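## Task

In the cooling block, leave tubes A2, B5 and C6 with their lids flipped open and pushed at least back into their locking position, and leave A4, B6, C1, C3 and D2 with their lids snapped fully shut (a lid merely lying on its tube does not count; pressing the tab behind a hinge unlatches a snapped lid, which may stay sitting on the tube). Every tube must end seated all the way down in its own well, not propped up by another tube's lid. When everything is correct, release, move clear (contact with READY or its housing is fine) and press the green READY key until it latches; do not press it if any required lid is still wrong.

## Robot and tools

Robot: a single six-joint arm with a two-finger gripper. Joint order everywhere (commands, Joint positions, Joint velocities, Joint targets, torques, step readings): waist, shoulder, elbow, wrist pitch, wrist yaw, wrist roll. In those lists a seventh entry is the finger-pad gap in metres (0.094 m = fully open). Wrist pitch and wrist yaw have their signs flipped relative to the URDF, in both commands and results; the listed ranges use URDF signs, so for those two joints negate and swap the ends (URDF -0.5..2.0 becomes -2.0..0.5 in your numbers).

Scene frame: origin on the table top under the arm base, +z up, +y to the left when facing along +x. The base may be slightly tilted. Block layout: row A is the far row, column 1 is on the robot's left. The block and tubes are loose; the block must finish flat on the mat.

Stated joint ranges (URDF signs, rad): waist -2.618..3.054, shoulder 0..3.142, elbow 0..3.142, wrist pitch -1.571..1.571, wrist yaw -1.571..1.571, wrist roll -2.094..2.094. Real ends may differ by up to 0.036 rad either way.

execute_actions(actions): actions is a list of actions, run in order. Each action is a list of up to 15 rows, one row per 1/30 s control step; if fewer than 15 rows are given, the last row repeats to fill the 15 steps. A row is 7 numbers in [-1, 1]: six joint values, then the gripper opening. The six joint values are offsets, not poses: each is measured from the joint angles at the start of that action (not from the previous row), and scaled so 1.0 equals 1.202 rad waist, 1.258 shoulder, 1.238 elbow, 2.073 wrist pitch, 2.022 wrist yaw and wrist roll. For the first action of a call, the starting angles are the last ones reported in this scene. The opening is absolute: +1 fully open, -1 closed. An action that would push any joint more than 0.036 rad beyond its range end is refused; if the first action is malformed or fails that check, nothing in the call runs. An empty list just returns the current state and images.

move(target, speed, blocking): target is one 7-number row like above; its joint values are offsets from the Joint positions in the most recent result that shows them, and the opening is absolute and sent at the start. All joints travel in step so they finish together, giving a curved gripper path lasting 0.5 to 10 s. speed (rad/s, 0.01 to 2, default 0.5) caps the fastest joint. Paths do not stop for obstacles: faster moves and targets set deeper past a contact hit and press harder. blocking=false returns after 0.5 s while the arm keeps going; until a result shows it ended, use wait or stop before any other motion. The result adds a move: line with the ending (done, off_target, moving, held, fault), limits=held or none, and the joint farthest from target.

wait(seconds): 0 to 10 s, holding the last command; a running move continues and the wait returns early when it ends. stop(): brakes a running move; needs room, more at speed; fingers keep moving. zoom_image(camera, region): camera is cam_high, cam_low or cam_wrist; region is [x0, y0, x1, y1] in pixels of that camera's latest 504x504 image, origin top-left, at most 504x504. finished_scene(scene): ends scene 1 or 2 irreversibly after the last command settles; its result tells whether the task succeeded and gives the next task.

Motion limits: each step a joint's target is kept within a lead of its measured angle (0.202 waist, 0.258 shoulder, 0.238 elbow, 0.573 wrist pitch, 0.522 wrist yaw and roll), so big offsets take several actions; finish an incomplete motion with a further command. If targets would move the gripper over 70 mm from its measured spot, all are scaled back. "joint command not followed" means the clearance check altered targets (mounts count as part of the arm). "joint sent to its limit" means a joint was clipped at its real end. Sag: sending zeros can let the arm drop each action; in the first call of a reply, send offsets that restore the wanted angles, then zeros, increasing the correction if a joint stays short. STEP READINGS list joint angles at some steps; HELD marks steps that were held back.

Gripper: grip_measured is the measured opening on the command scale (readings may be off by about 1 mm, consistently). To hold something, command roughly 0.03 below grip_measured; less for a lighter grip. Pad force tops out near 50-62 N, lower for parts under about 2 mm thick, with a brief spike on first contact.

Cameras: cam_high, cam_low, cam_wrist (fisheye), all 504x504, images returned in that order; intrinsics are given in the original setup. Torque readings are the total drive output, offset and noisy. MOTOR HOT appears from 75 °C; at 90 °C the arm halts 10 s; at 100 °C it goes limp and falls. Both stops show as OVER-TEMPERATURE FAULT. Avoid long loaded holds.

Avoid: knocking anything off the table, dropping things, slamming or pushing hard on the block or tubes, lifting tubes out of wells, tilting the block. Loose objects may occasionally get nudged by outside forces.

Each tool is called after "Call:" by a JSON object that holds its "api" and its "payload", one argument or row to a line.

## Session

Call:
{"api": "execute_actions", "payload": {
  "actions": []
}}

Scene clock: 0.00 s.
grip_measured=+1.000
Joint names: [waist, shoulder, elbow, wrist pitch, wrist yaw, wrist roll]
Joint positions: [-1.217  1.954  1.402  0.799  0.508 -0.544  0.094]
Joint velocities: [-0.007 -0.007 -0.012 -0.051  0.037 -0.022  0.   ]
Joint torques (N m, as the arm reports them, + toward a larger Joint positions number): no reading
Joint targets: [-1.239 1.939 1.412 0.794 0.508 -0.542]

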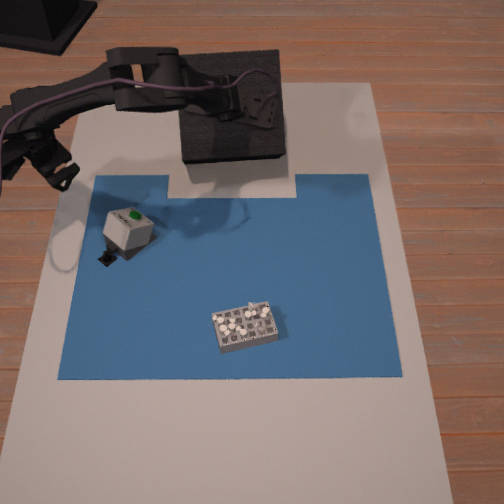

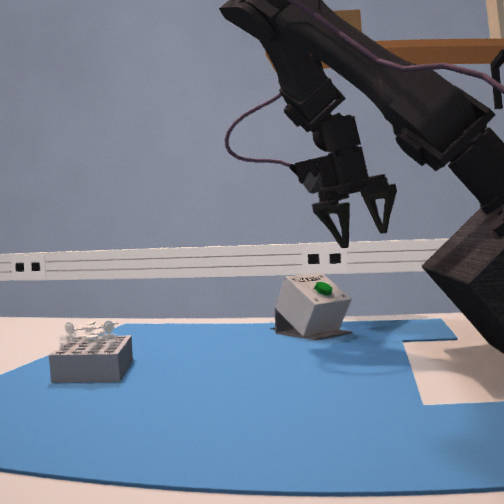

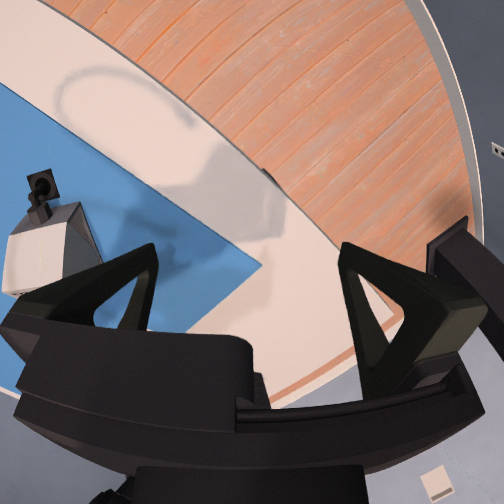

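Call:
{"api": "move", "payload": {
  "target": [0.3,-0.62,-0.28,-0.08,-0.255,0.27,-1],
  "speed": 0.8
}}

Call:
{"api": "move", "payload": {
  "target": [0.92,0.0,0.0,0.0,0.0,0.0,-1],
  "speed": 0.8
}}

Scene clock: 6.63 s.
grip_measured=-0.981
Joint names: [waist, shoulder, elbow, wrist pitch, wrist yaw, wrist roll]
Joint positions: [-0.854  1.19   1.062  0.654  0.013 -0.01   0.001]
Joint velocities: [-0.002 -0.007 -0.002  0.051 -0.051 -0.066  0.   ]
Joint torques (N m, as the arm reports them, + toward a larger Joint positions number): [-2.97 -6.17  3.49 -1.07 -0.51  0.09]
Joint targets: [-0.857 1.174 1.055 0.632 -0.008 0.002]
move: off_target; limits=none; farthest joint: the wrist pitch, 0.021 radians from its target (0.165 radians at the start)

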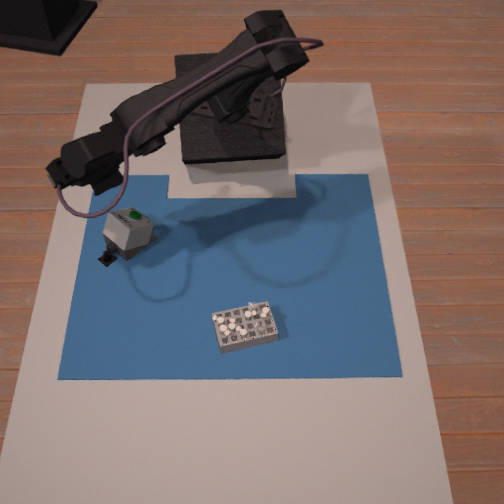

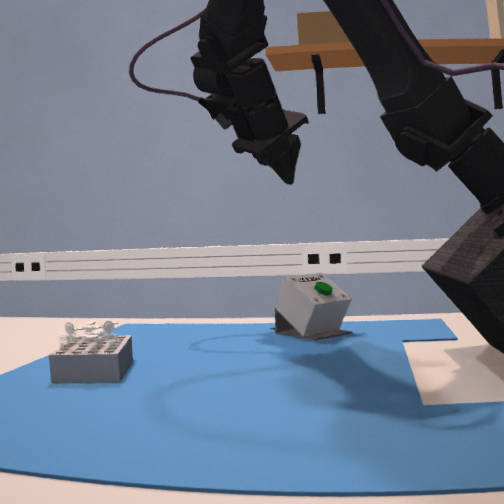

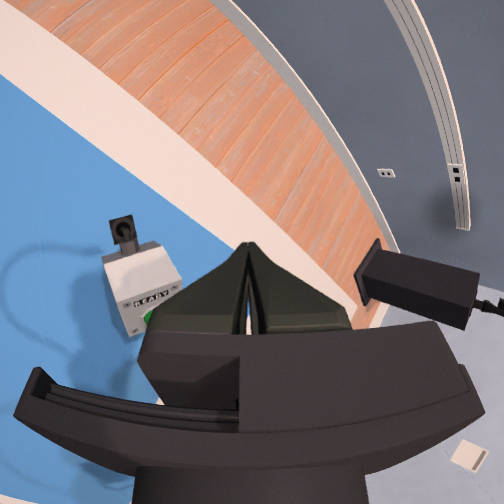

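Scene clock: 8.47 s.
grip_measured=-0.981
Joint names: [waist, shoulder, elbow, wrist pitch, wrist yaw, wrist roll]
Joint positions: [ 0.246  1.19   1.062  0.654  0.017 -0.01   0.001]
Joint velocities: [-0.002  0.007 -0.012 -0.037  0.095 -0.066 -0.   ]
Joint torques (N m, as the arm reports them, + toward a larger Joint positions number): [ 0.45 -7.66  3.89 -0.5  -0.06 -0.01]
Joint targets: [0.252 1.190 1.062 0.654 0.013 -0.010]
move: done; limits=none; farthest joint: the waist, 0.006 radians from its target (1.106 radians at the start)

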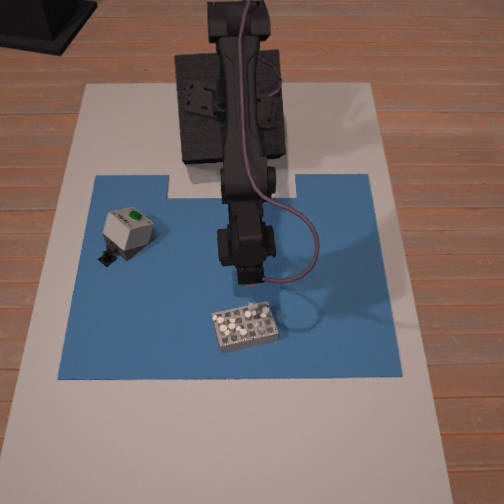

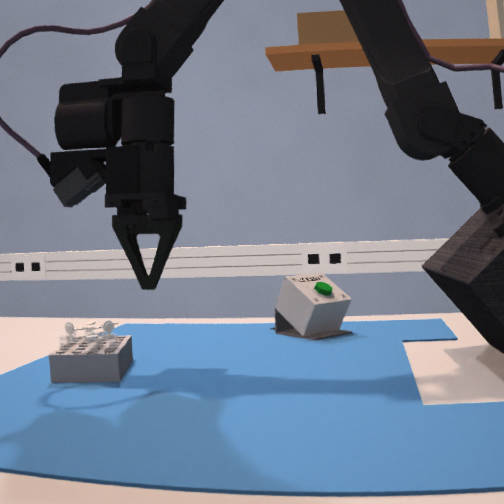

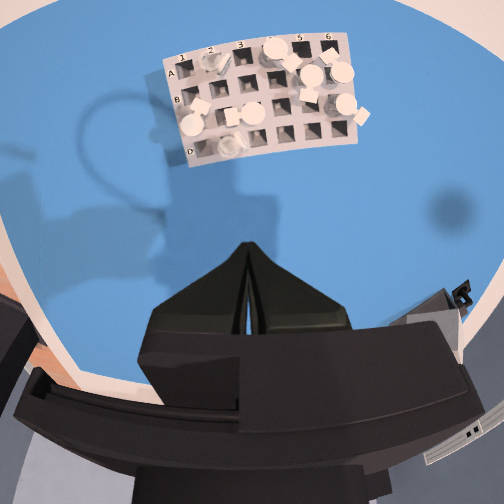

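Call:
{"api": "zoom_image", "payload": {
  "camera": "cam_wrist",
  "region": [150, 20, 390, 180]
}}

Call:
{"api": "zoom_image", "payload": {
  "camera": "cam_low",
  "region": [30, 300, 150, 390]
}}

Region (150, 20, 390, 180) of cam_wrist's 504x504 image, scaled by 2.100, with more detail than that image has.

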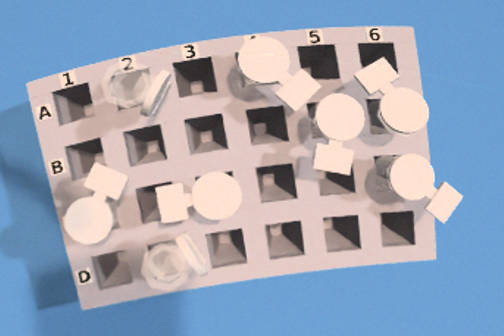

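Region (30, 300, 150, 390) of cam_low's 504x504 image, scaled by 4.200, with more detail than that image has; it fills the top 378 rows of this view, and the rest is white.

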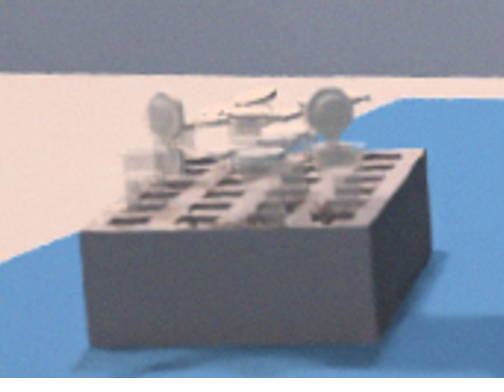

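Call:
{"api": "move", "payload": {
  "target": [0.055,0.1376,0.140,-0.022,-0.014,-0.28,-0.09],
  "speed": 0.5
}}

Call:
{"api": "zoom_image", "payload": {
  "camera": "cam_wrist",
  "region": [150, 130, 390, 300]
}}

Call:
{"api": "zoom_image", "payload": {
  "camera": "cam_low",
  "region": [30, 280, 170, 390]
}}

Scene clock: 56.03 s.
grip_measured=-0.092
Joint names: [waist, shoulder, elbow, wrist pitch, wrist yaw, wrist roll]
Joint positions: [ 0.301  1.368  1.205  0.625 -0.01  -0.57   0.043]
Joint velocities: [-0.007  0.002  0.012 -0.007 -0.037  0.022  0.   ]
Joint torques (N m, as the arm reports them, + toward a larger Joint positions number): [ 1.18 -9.27  6.05 -0.64 -0.04 -0.07]
Joint targets: [0.312 1.364 1.235 0.609 -0.011 -0.576]
move: off_target; limits=none; farthest joint: the elbow, 0.031 radians from its target (0.173 radians at the start)

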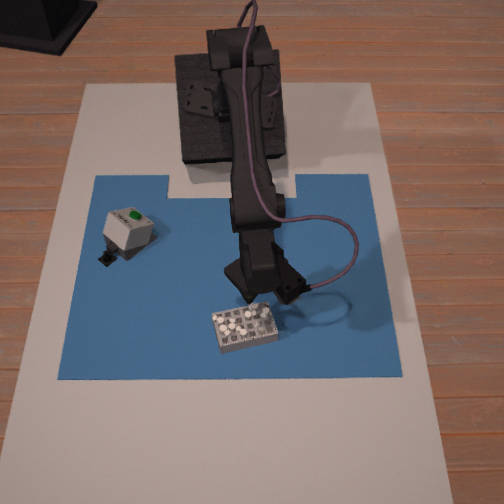

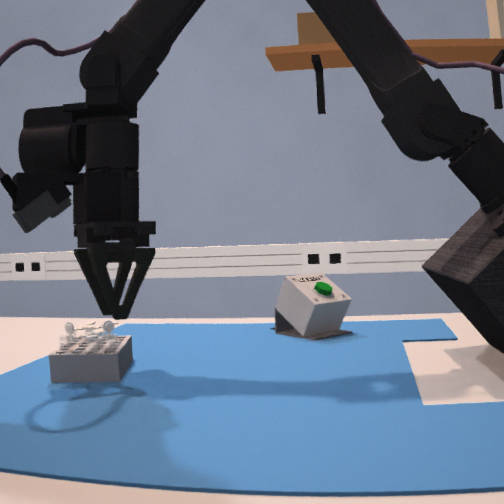

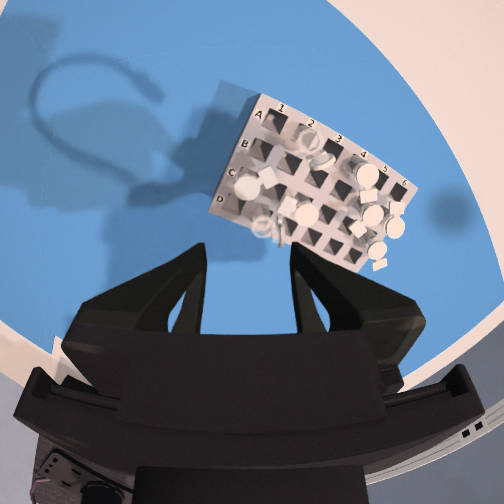

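Region (150, 130, 390, 300) of cam_wrist's 504x504 image, scaled by 2.100, with more detail than that image has; it fills the top 357 rows of this view, and the rest is white.

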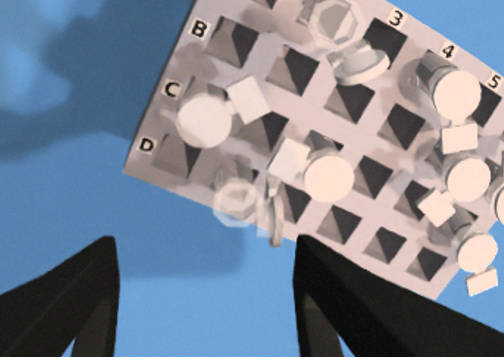

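Region (30, 280, 170, 390) of cam_low's 504x504 image, scaled by 3.600, with more detail than that image has; it fills the top 396 rows of this view, and the rest is white.

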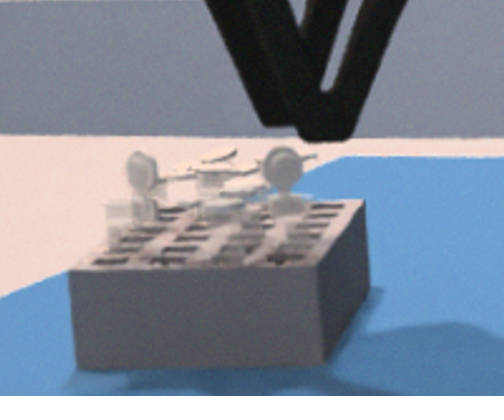

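Call:
{"api": "move", "payload": {
  "target": [0.0,0.024,0.008,-0.024,0.0,0.0,-0.09],
  "speed": 0.06
}}

Call:
{"api": "zoom_image", "payload": {
  "camera": "cam_wrist",
  "region": [150, 150, 390, 320]
}}

Call:
{"api": "zoom_image", "payload": {
  "camera": "cam_low",
  "region": [30, 280, 170, 390]
}}

Scene clock: 64.63 s.
grip_measured=-0.092
Joint names: [waist, shoulder, elbow, wrist pitch, wrist yaw, wrist roll]
Joint positions: [ 0.301  1.402  1.205  0.592 -0.01  -0.57   0.043]
Joint velocities: [-0.007  0.002 -0.002 -0.022  0.007 -0.022  0.001]
Joint torques (N m, as the arm reports them, + toward a larger Joint positions number): [ 0.16 -9.36  4.4  -0.66 -0.03 -0.01]
Joint targets: [0.301 1.398 1.214 0.575 -0.010 -0.570]
move: done; limits=none; farthest joint: the wrist pitch, 0.017 radians from its target (0.050 radians at the start)

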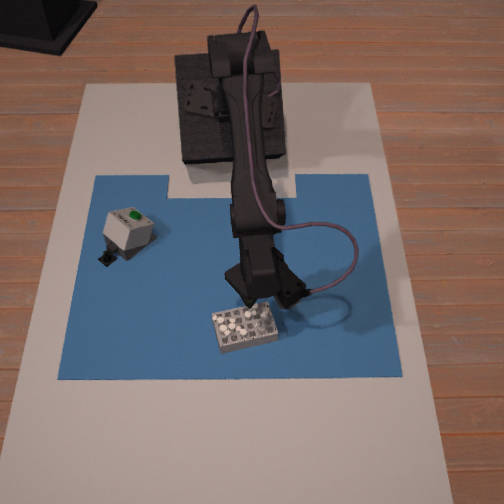

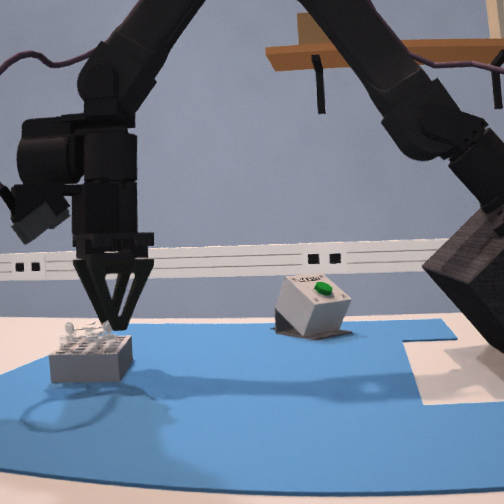

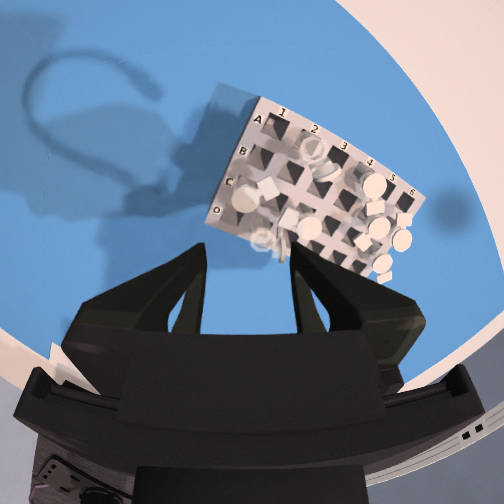

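Region (150, 150, 390, 320) of cam_wrist's 504x504 image, scaled by 2.100, with more detail than that image has; it fills the top 357 rows of this view, and the rest is white.

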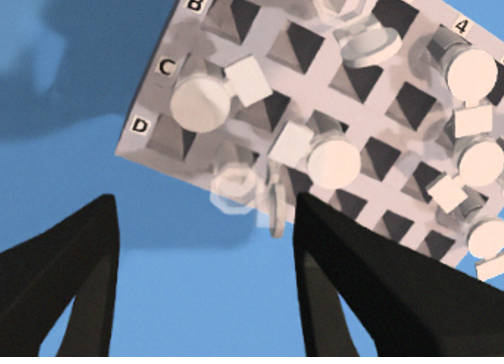

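Region (30, 280, 170, 390) of cam_low's 504x504 image, scaled by 3.600, with more detail than that image has; it fills the top 396 rows of this view, and the rest is white.

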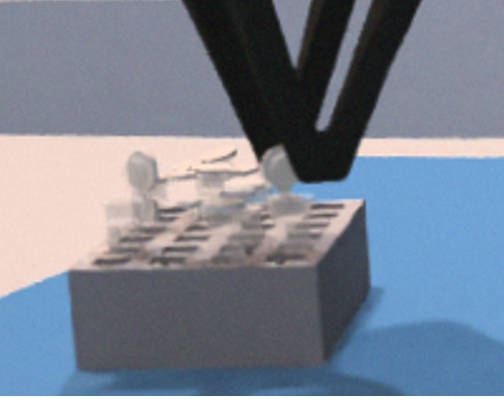

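Call:
{"api": "move", "payload": {
  "target": [0.0,-0.004,0.008,-0.014,0.0,0.127,-0.03],
  "speed": 0.3
}}

Call:
{"api": "execute_actions", "payload": {
  "actions": [
    [[0.0,-0.004,0.008,0.0,0.003,0.0,-0.06],[0.0,-0.004,0.008,0.0,0.003,0.0,-0.09],[0.0,-0.004,0.008,0.0,0.003,0.0,-0.12],[0.0,-0.004,0.008,0.0,0.003,0.0,-0.14],[0.0,-0.004,0.008,0.0,0.003,0.0,-0.16],[0.0,-0.004,0.008,0.0,0.003,0.0,-0.18],[0.0,-0.004,0.008,0.0,0.003,0.0,-0.20],[0.0,-0.004,0.008,0.0,0.003,0.0,-0.21],[0.0,-0.004,0.008,0.0,0.003,0.0,-0.22],[0.0,-0.004,0.008,0.0,0.003,0.0,-0.23],[0.0,-0.004,0.008,0.0,0.003,0.0,-0.24],[0.0,-0.004,0.008,0.0,0.003,0.0,-0.25],[0.0,-0.004,0.008,0.0,0.003,0.0,-0.26],[0.0,-0.004,0.008,0.0,0.003,0.0,-0.27],[0.0,-0.004,0.008,0.0,0.003,0.0,-0.28]]
  ]
}}

Call:
{"api": "zoom_image", "payload": {
  "camera": "cam_wrist",
  "region": [150, 150, 390, 320]
}}

Scene clock: 77.00 s.
grip_measured=-0.032
Joint names: [waist, shoulder, elbow, wrist pitch, wrist yaw, wrist roll]
Joint positions: [ 0.301  1.402  1.205  0.581 -0.01  -0.32   0.045]
Joint velocities: [ 0.002 -0.002  0.002  0.022 -0.007 -0.022 -0.   ]
Joint torques (N m, as the arm reports them, + toward a larger Joint positions number): [ 0.19 -9.49  4.41 -0.67 -0.03  0.04]
Joint targets: [0.301 1.397 1.214 0.563 -0.010 -0.314]
move: done; limits=none; farthest joint: the wrist pitch, 0.018 radians from its target (0.029 radians at the start)

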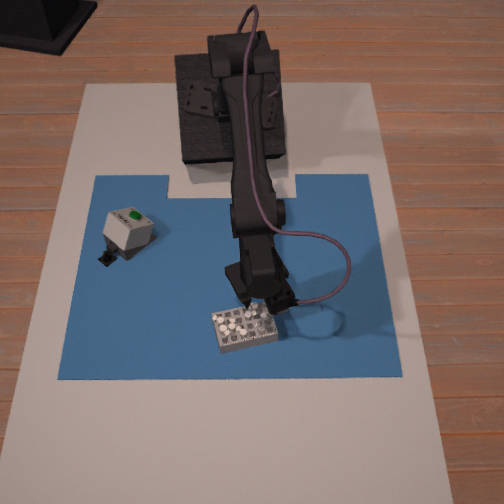

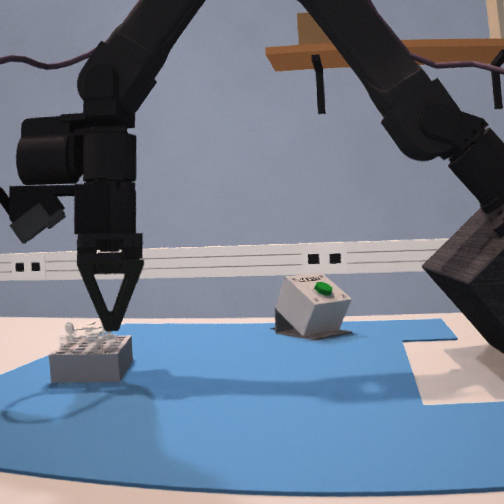

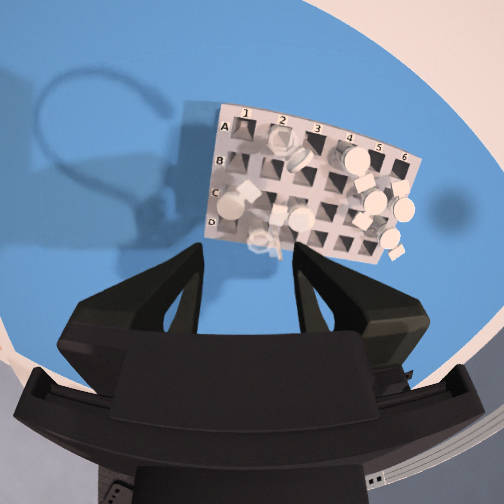

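Scene clock: 77.50 s.
grip_measured=-0.274
Joint names: [waist, shoulder, elbow, wrist pitch, wrist yaw, wrist roll]
Joint positions: [ 0.301  1.402  1.205  0.581 -0.01  -0.32   0.034]
Joint velocities: [-0.007  0.012 -0.012  0.037 -0.066 -0.007 -0.009]
Joint torques (N m, as the arm reports them, + toward a larger Joint positions number): [ 0.17 -9.49  4.44 -0.51  0.02 -0.01]
Joint targets: [0.301 1.397 1.214 0.581 -0.004 -0.320]
Step readings (joint positions):
0: [0.301 1.402 1.205 0.581 -0.010 -0.320]
1: [0.301 1.402 1.205 0.581 -0.010 -0.320]
2: [0.301 1.402 1.205 0.581 -0.010 -0.320]
4: [0.301 1.402 1.205 0.581 -0.010 -0.320]
8: [0.301 1.402 1.205 0.581 -0.010 -0.320]
15: Joint positions above

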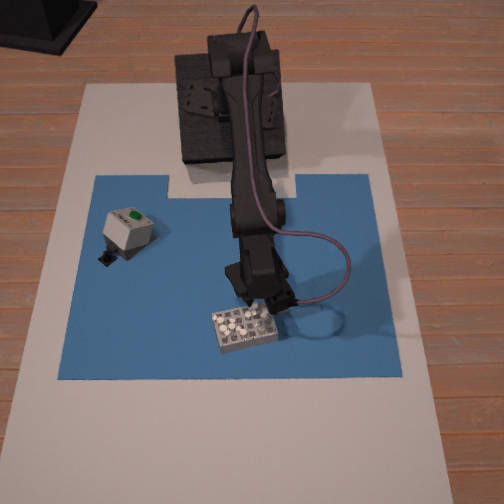

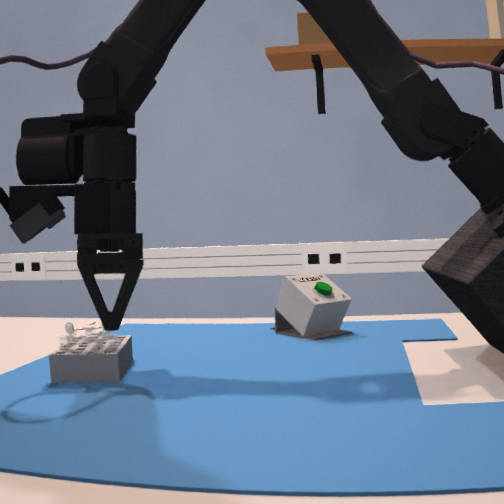

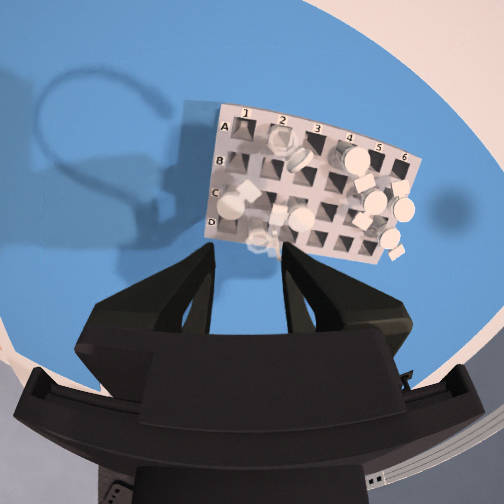

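Region (150, 150, 390, 320) of cam_wrist's 504x504 image, scaled by 2.100, with more detail than that image has; it fills the top 357 rows of this view, and the rest is white.

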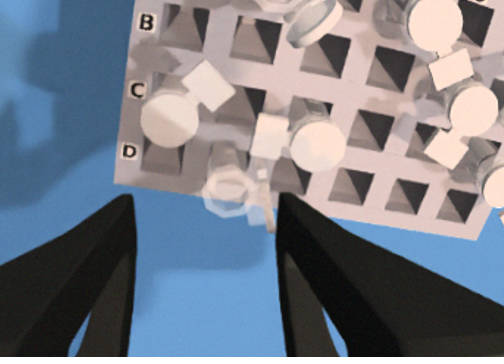

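Call:
{"api": "execute_actions", "payload": {
  "actions": []
}}

Scene clock: 90.97 s.
grip_measured=-0.278
Joint names: [waist, shoulder, elbow, wrist pitch, wrist yaw, wrist roll]
Joint positions: [ 0.301  1.402  1.205  0.581 -0.01  -0.32   0.034]
Joint velocities: [-0.007  0.007  0.007 -0.022  0.007 -0.037 -0.   ]
Joint torques (N m, as the arm reports them, + toward a larger Joint positions number): [ 0.16 -9.49  4.44 -0.51  0.03 -0.01]
Joint targets: [0.301 1.397 1.214 0.581 -0.004 -0.320]

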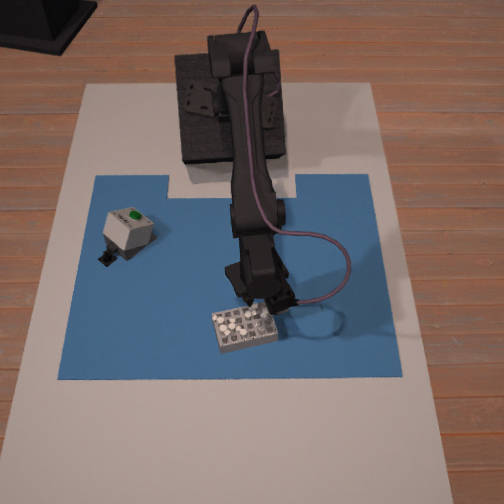

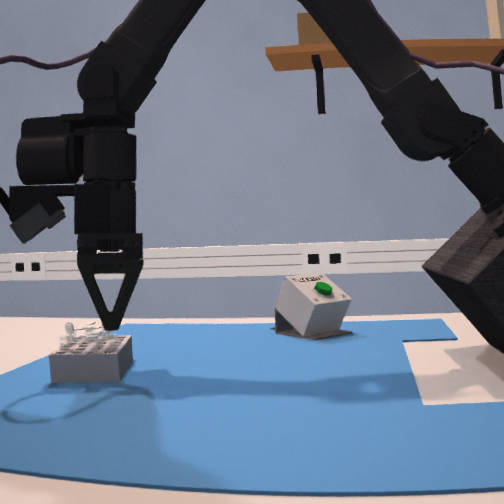

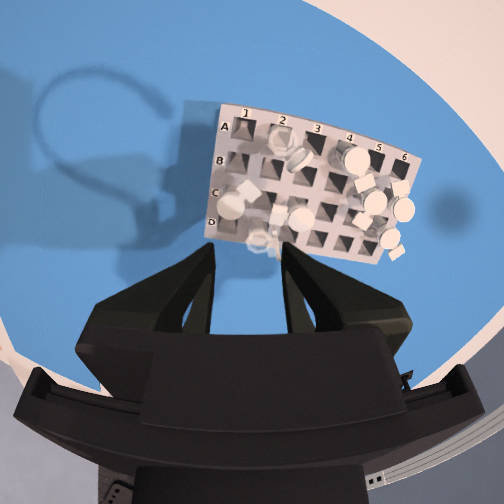

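Call:
{"api": "zoom_image", "payload": {
  "camera": "cam_wrist",
  "region": [190, 170, 330, 290]
}}

Region (190, 170, 330, 290) of cam_wrist's 504x504 image, scaled by 3.600, with more detail than that image has; it fills the top 432 rows of this view, and the rest is white.

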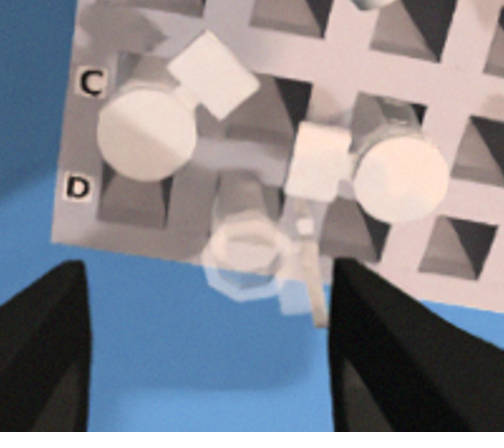

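Call:
{"api": "execute_actions", "payload": {
  "actions": [
    [[0,-0.004,0.007,0,0.003,0,-0.30],[0,-0.004,0.007,0,0.003,0,-0.31],[0,-0.004,0.007,0,0.003,0,-0.32],[0,-0.004,0.007,0,0.003,0,-0.33],[0,-0.004,0.007,0,0.003,0,-0.34],[0,-0.004,0.007,0,0.003,0,-0.35],[0,-0.004,0.007,0,0.003,0,-0.36],[0,-0.004,0.007,0,0.003,0,-0.37],[0,-0.004,0.007,0,0.003,0,-0.38],[0,-0.004,0.007,0,0.003,0,-0.39],[0,-0.004,0.007,0,0.003,0,-0.40]]
  ]
}}

Call:
{"api": "zoom_image", "payload": {
  "camera": "cam_wrist",
  "region": [190, 170, 330, 290]
}}

Scene clock: 103.00 s.
grip_measured=-0.398
Joint names: [waist, shoulder, elbow, wrist pitch, wrist yaw, wrist roll]
Joint positions: [ 0.301  1.402  1.205  0.581 -0.019 -0.32   0.028]
Joint velocities: [ 0.007 -0.002 -0.012  0.022  0.051  0.007 -0.   ]
Joint torques (N m, as the arm reports them, + toward a larger Joint positions number): [ 0.19 -9.49  4.34 -0.51  0.1  -0.01]
Joint targets: [0.301 1.397 1.213 0.581 -0.004 -0.320]
Step readings (joint positions):
0: [0.301 1.402 1.205 0.581 -0.010 -0.320]
1: [0.301 1.402 1.205 0.581 -0.010 -0.320]
2: [0.301 1.402 1.205 0.581 -0.010 -0.320]
4: [0.301 1.402 1.205 0.581 -0.011 -0.320]
8: [0.301 1.402 1.205 0.581 -0.015 -0.320]
15: Joint positions above

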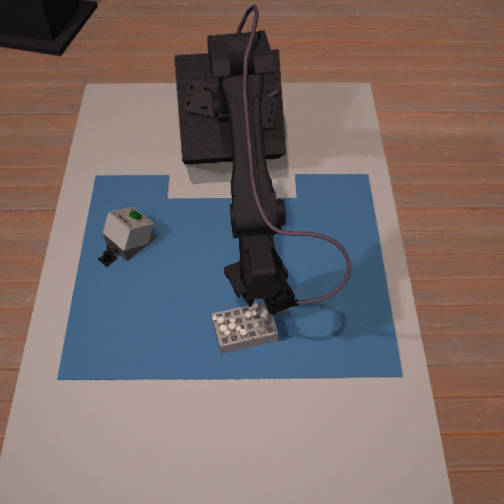

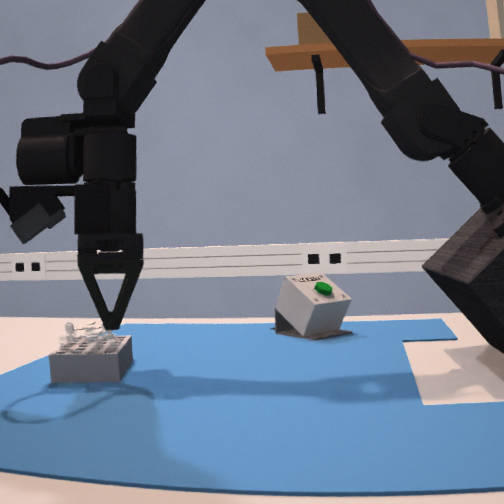

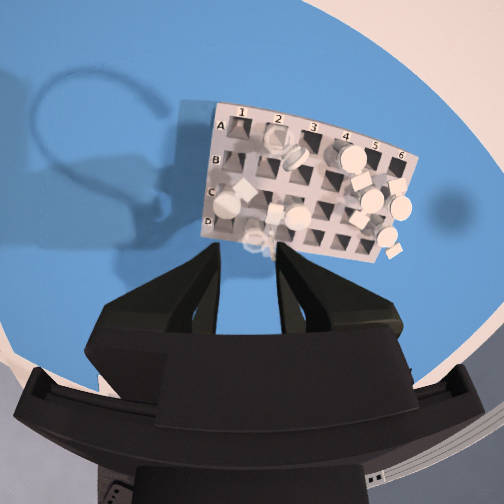

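Region (190, 170, 330, 290) of cam_wrist's 504x504 image, scaled by 3.600, with more detail than that image has; it fills the top 432 rows of this view, and the rest is white.

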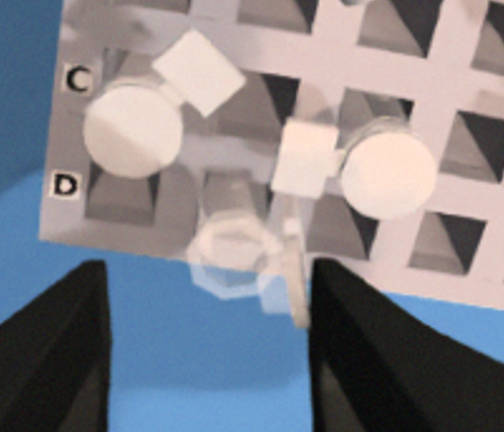

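Call:
{"api": "execute_actions", "payload": {
  "actions": [
    [[0,-0.004,0.007,0,0.009,0,-0.40],[0,-0.004,0.007,0,0.010,0,-0.40],[0,-0.004,0.007,0,0.011,0,-0.40],[0,-0.004,0.007,0,0.012,0,-0.40],[0,-0.004,0.007,0,0.013,0,-0.40],[0,-0.004,0.007,0,0.014,0,-0.40],[0,-0.004,0.007,0,0.015,0,-0.40],[0,-0.004,0.007,0,0.016,0,-0.40],[0,-0.004,0.007,0,0.017,0,-0.40],[0,-0.004,0.007,0,0.018,0,-0.40],[0,-0.004,0.007,0,0.019,0,-0.40],[0,-0.004,0.007,0,0.020,0,-0.40]]
  ]
}}

Call:
{"api": "zoom_image", "payload": {
  "camera": "cam_wrist",
  "region": [190, 170, 330, 290]
}}

Scene clock: 108.43 s.
grip_measured=-0.398
Joint names: [waist, shoulder, elbow, wrist pitch, wrist yaw, wrist roll]
Joint positions: [ 0.301  1.402  1.205  0.581 -0.01  -0.32   0.028]
Joint velocities: [-0.017 -0.022 -0.007 -0.007  0.139 -0.022 -0.001]
Joint torques (N m, as the arm reports them, + toward a larger Joint positions number): [ 0.12 -9.43  4.29 -0.51  0.12 -0.02]
Joint targets: [0.301 1.397 1.213 0.581 0.022 -0.320]
Step readings (joint positions):
0: [0.301 1.402 1.205 0.581 -0.019 -0.320]
1: [0.301 1.402 1.205 0.581 -0.019 -0.320]
2: [0.301 1.402 1.205 0.581 -0.019 -0.320]
4: [0.301 1.402 1.205 0.581 -0.019 -0.320]
8: [0.301 1.402 1.205 0.581 -0.018 -0.320]
15: Joint positions above

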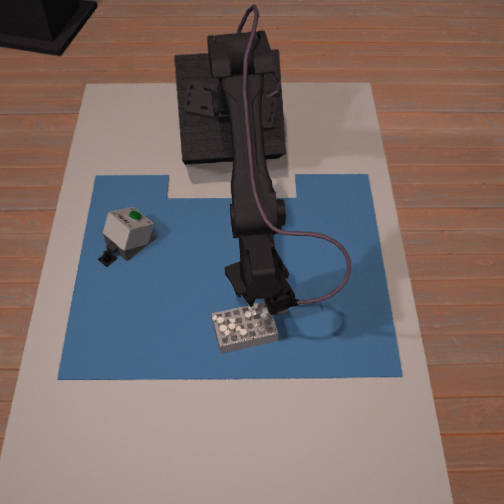

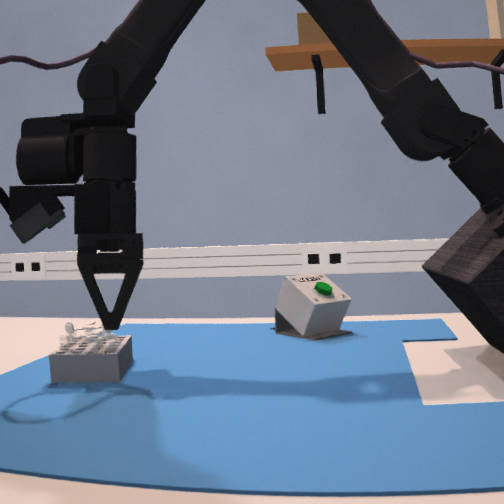

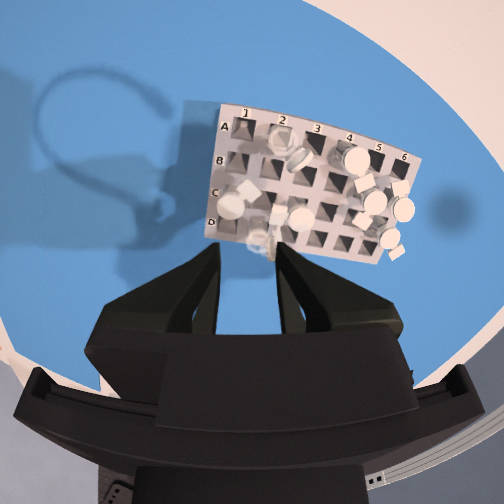

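Region (190, 170, 330, 290) of cam_wrist's 504x504 image, scaled by 3.600, with more detail than that image has; it fills the top 432 rows of this view, and the rest is white.

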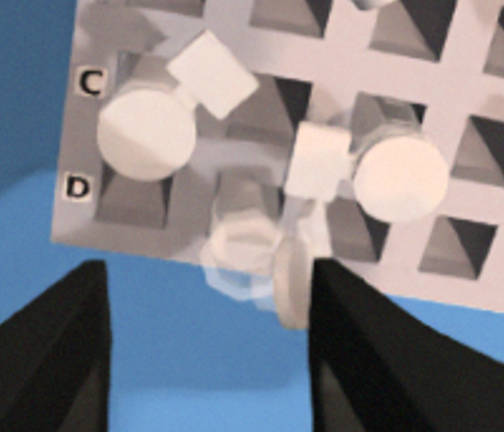

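Call:
{"api": "wait", "payload": {
  "seconds": 0
}}

Call:
{"api": "zoom_image", "payload": {
  "camera": "cam_wrist",
  "region": [190, 170, 330, 290]
}}

Scene clock: 110.50 s.
grip_measured=-0.398
Joint names: [waist, shoulder, elbow, wrist pitch, wrist yaw, wrist roll]
Joint positions: [ 0.301  1.402  1.205  0.581  0.003 -0.32   0.028]
Joint velocities: [-0.022 -0.007 -0.002 -0.007 -0.007  0.007 -0.   ]
Joint torques (N m, as the arm reports them, + toward a larger Joint positions number): [ 0.19 -9.5   4.33 -0.5   0.14  0.  ]
Joint targets: [0.301 1.397 1.213 0.581 0.022 -0.320]

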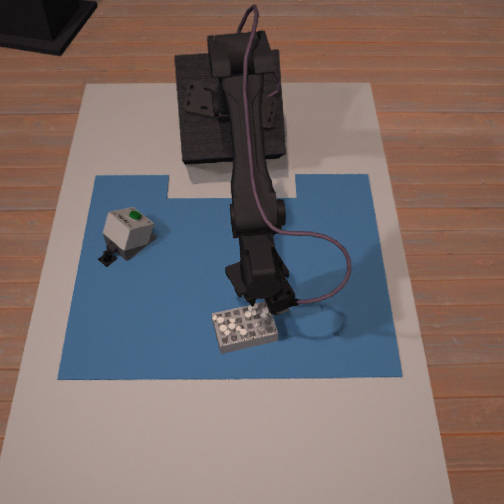

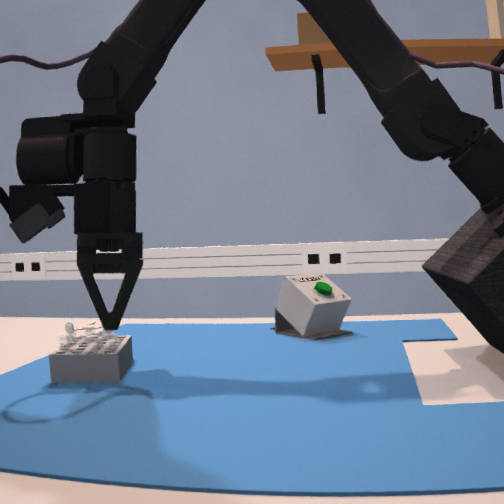

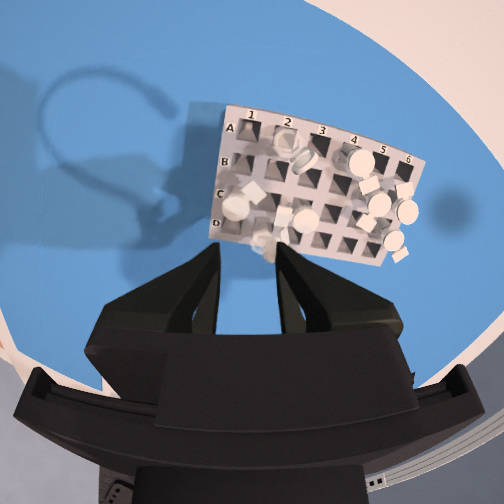

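Region (190, 170, 330, 290) of cam_wrist's 504x504 image, scaled by 3.600, with more detail than that image has; it fills the top 432 rows of this view, and the rest is white.

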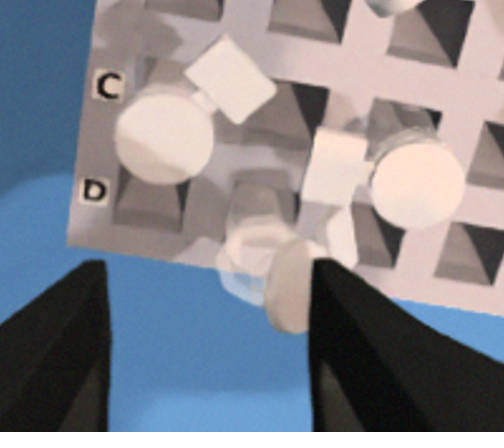

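Call:
{"api": "execute_actions", "payload": {
  "actions": [
    [[0,-0.004,0.007,0,0.009,0,-0.41],[0,-0.004,0.007,0,0.009,0,-0.42],[0,-0.004,0.007,0,0.009,0,-0.43],[0,-0.004,0.007,0,0.009,0,-0.44],[0,-0.004,0.007,0,0.009,0,-0.45],[0,-0.004,0.007,0,0.009,0,-0.46],[0,-0.004,0.007,0,0.009,0,-0.47],[0,-0.004,0.007,0,0.009,0,-0.48],[0,-0.004,0.007,0,0.009,0,-0.49],[0,-0.004,0.007,0,0.009,0,-0.50],[0,-0.004,0.007,0,0.009,0,-0.51],[0,-0.004,0.007,0,0.009,0,-0.52]]
  ]
}}

Call:
{"api": "zoom_image", "payload": {
  "camera": "cam_wrist",
  "region": [190, 170, 330, 290]
}}

Scene clock: 115.53 s.
grip_measured=-0.518
Joint names: [waist, shoulder, elbow, wrist pitch, wrist yaw, wrist roll]
Joint positions: [ 0.301  1.402  1.205  0.581  0.004 -0.32   0.023]
Joint velocities: [-0.007  0.007  0.017  0.037 -0.051 -0.037  0.   ]
Joint torques (N m, as the arm reports them, + toward a larger Joint positions number): [ 0.19 -9.49  4.32 -0.5   0.14 -0.01]
Joint targets: [0.301 1.397 1.213 0.581 0.021 -0.320]
Step readings (joint positions):
0: [0.301 1.402 1.205 0.581 0.003 -0.320]
1: [0.301 1.402 1.205 0.581 0.003 -0.320]
2: [0.301 1.402 1.205 0.581 0.003 -0.320]
4: [0.301 1.402 1.205 0.581 0.003 -0.320]
8: [0.301 1.402 1.205 0.581 0.003 -0.320]
15: Joint positions above

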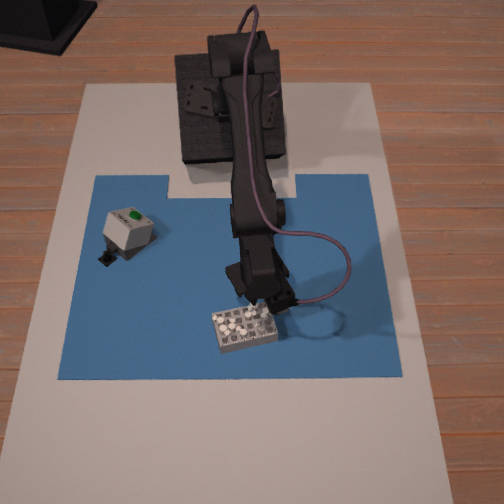

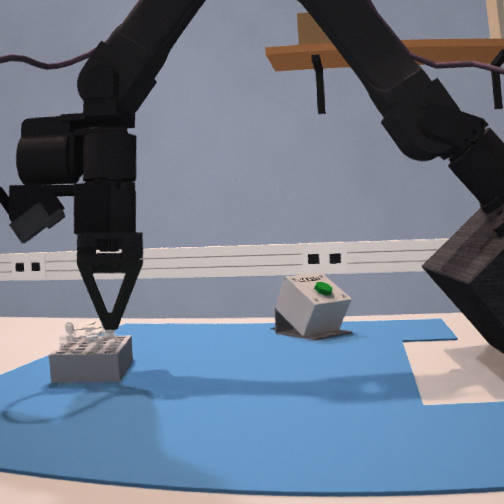

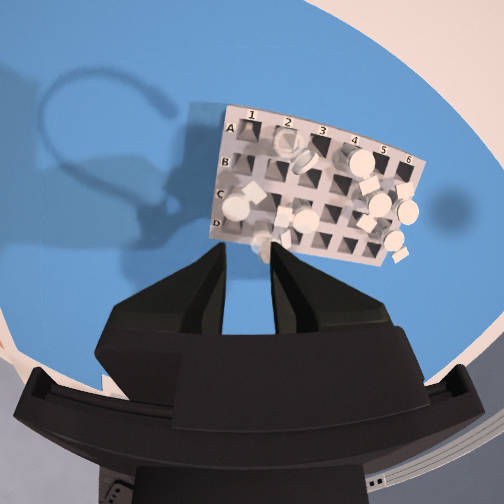

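Region (190, 170, 330, 290) of cam_wrist's 504x504 image, scaled by 3.600, with more detail than that image has; it fills the top 432 rows of this view, and the rest is white.

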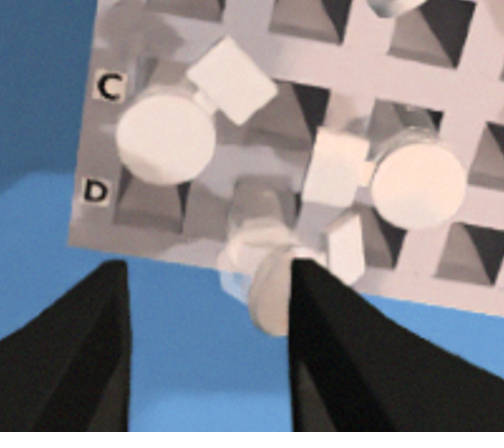

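Call:
{"api": "execute_actions", "payload": {
  "actions": [
    [[0,-0.004,0.007,0,0.008,0,-0.53],[0,-0.004,0.007,0,0.008,0,-0.54],[0,-0.004,0.007,0,0.008,0,-0.55],[0,-0.004,0.007,0,0.008,0,-0.56],[0,-0.004,0.007,0,0.008,0,-0.57],[0,-0.004,0.007,0,0.008,0,-0.58],[0,-0.004,0.007,0,0.008,0,-0.59],[0,-0.004,0.007,0,0.008,0,-0.60],[0,-0.004,0.007,0,0.008,0,-0.61],[0,-0.004,0.007,0,0.008,0,-0.62],[0,-0.004,0.007,0,0.008,0,-0.63],[0,-0.004,0.007,0,0.008,0,-0.64]]
  ]
}}

Call:
{"api": "zoom_image", "payload": {
  "camera": "cam_wrist",
  "region": [190, 170, 330, 290]
}}

Scene clock: 121.50 s.
grip_measured=-0.638
Joint names: [waist, shoulder, elbow, wrist pitch, wrist yaw, wrist roll]
Joint positions: [ 0.301  1.402  1.205  0.581  0.004 -0.32   0.017]
Joint velocities: [-0.002 -0.007 -0.027  0.037  0.066 -0.022 -0.   ]
Joint torques (N m, as the arm reports them, + toward a larger Joint positions number): [ 0.19 -9.49  4.33 -0.51  0.12 -0.02]
Joint targets: [0.301 1.397 1.213 0.581 0.020 -0.320]
Step readings (joint positions):
0: [0.301 1.402 1.205 0.581 0.004 -0.320]
1: [0.301 1.402 1.205 0.581 0.004 -0.320]
2: [0.301 1.402 1.205 0.581 0.004 -0.320]
4: [0.301 1.402 1.205 0.581 0.004 -0.320]
8: [0.301 1.402 1.205 0.581 0.004 -0.320]
15: Joint positions above

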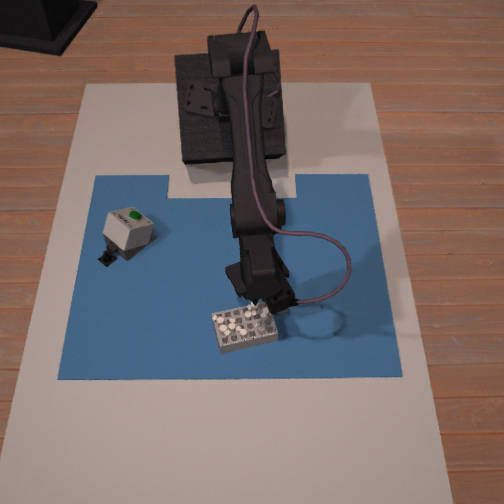

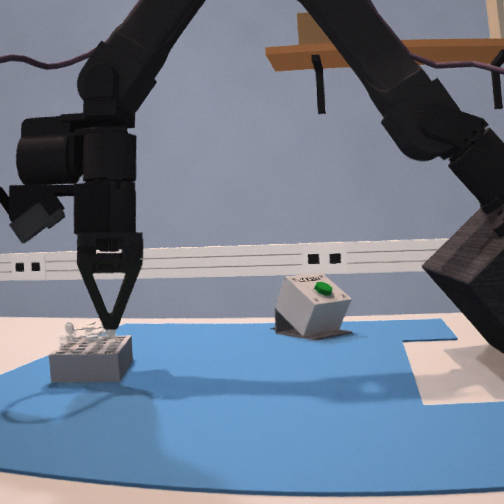

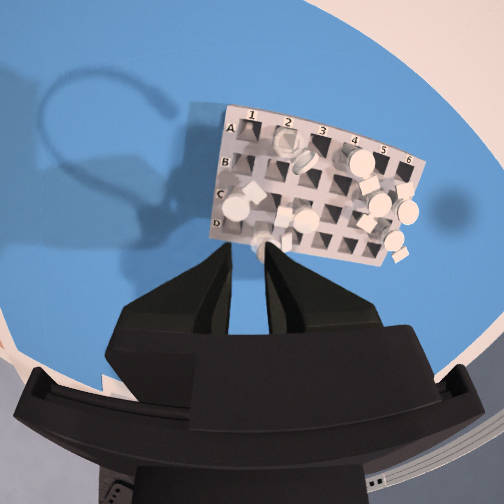

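Region (190, 170, 330, 290) of cam_wrist's 504x504 image, scaled by 3.600, with more detail than that image has; it fills the top 432 rows of this view, and the rest is white.

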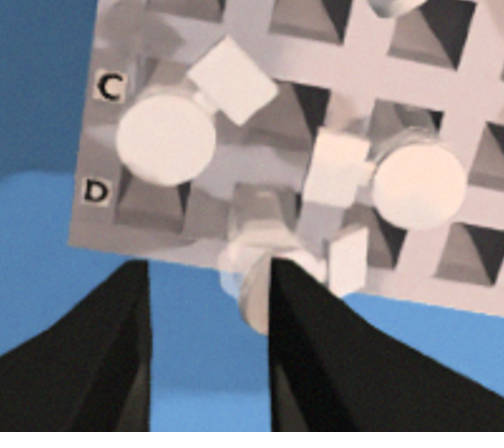

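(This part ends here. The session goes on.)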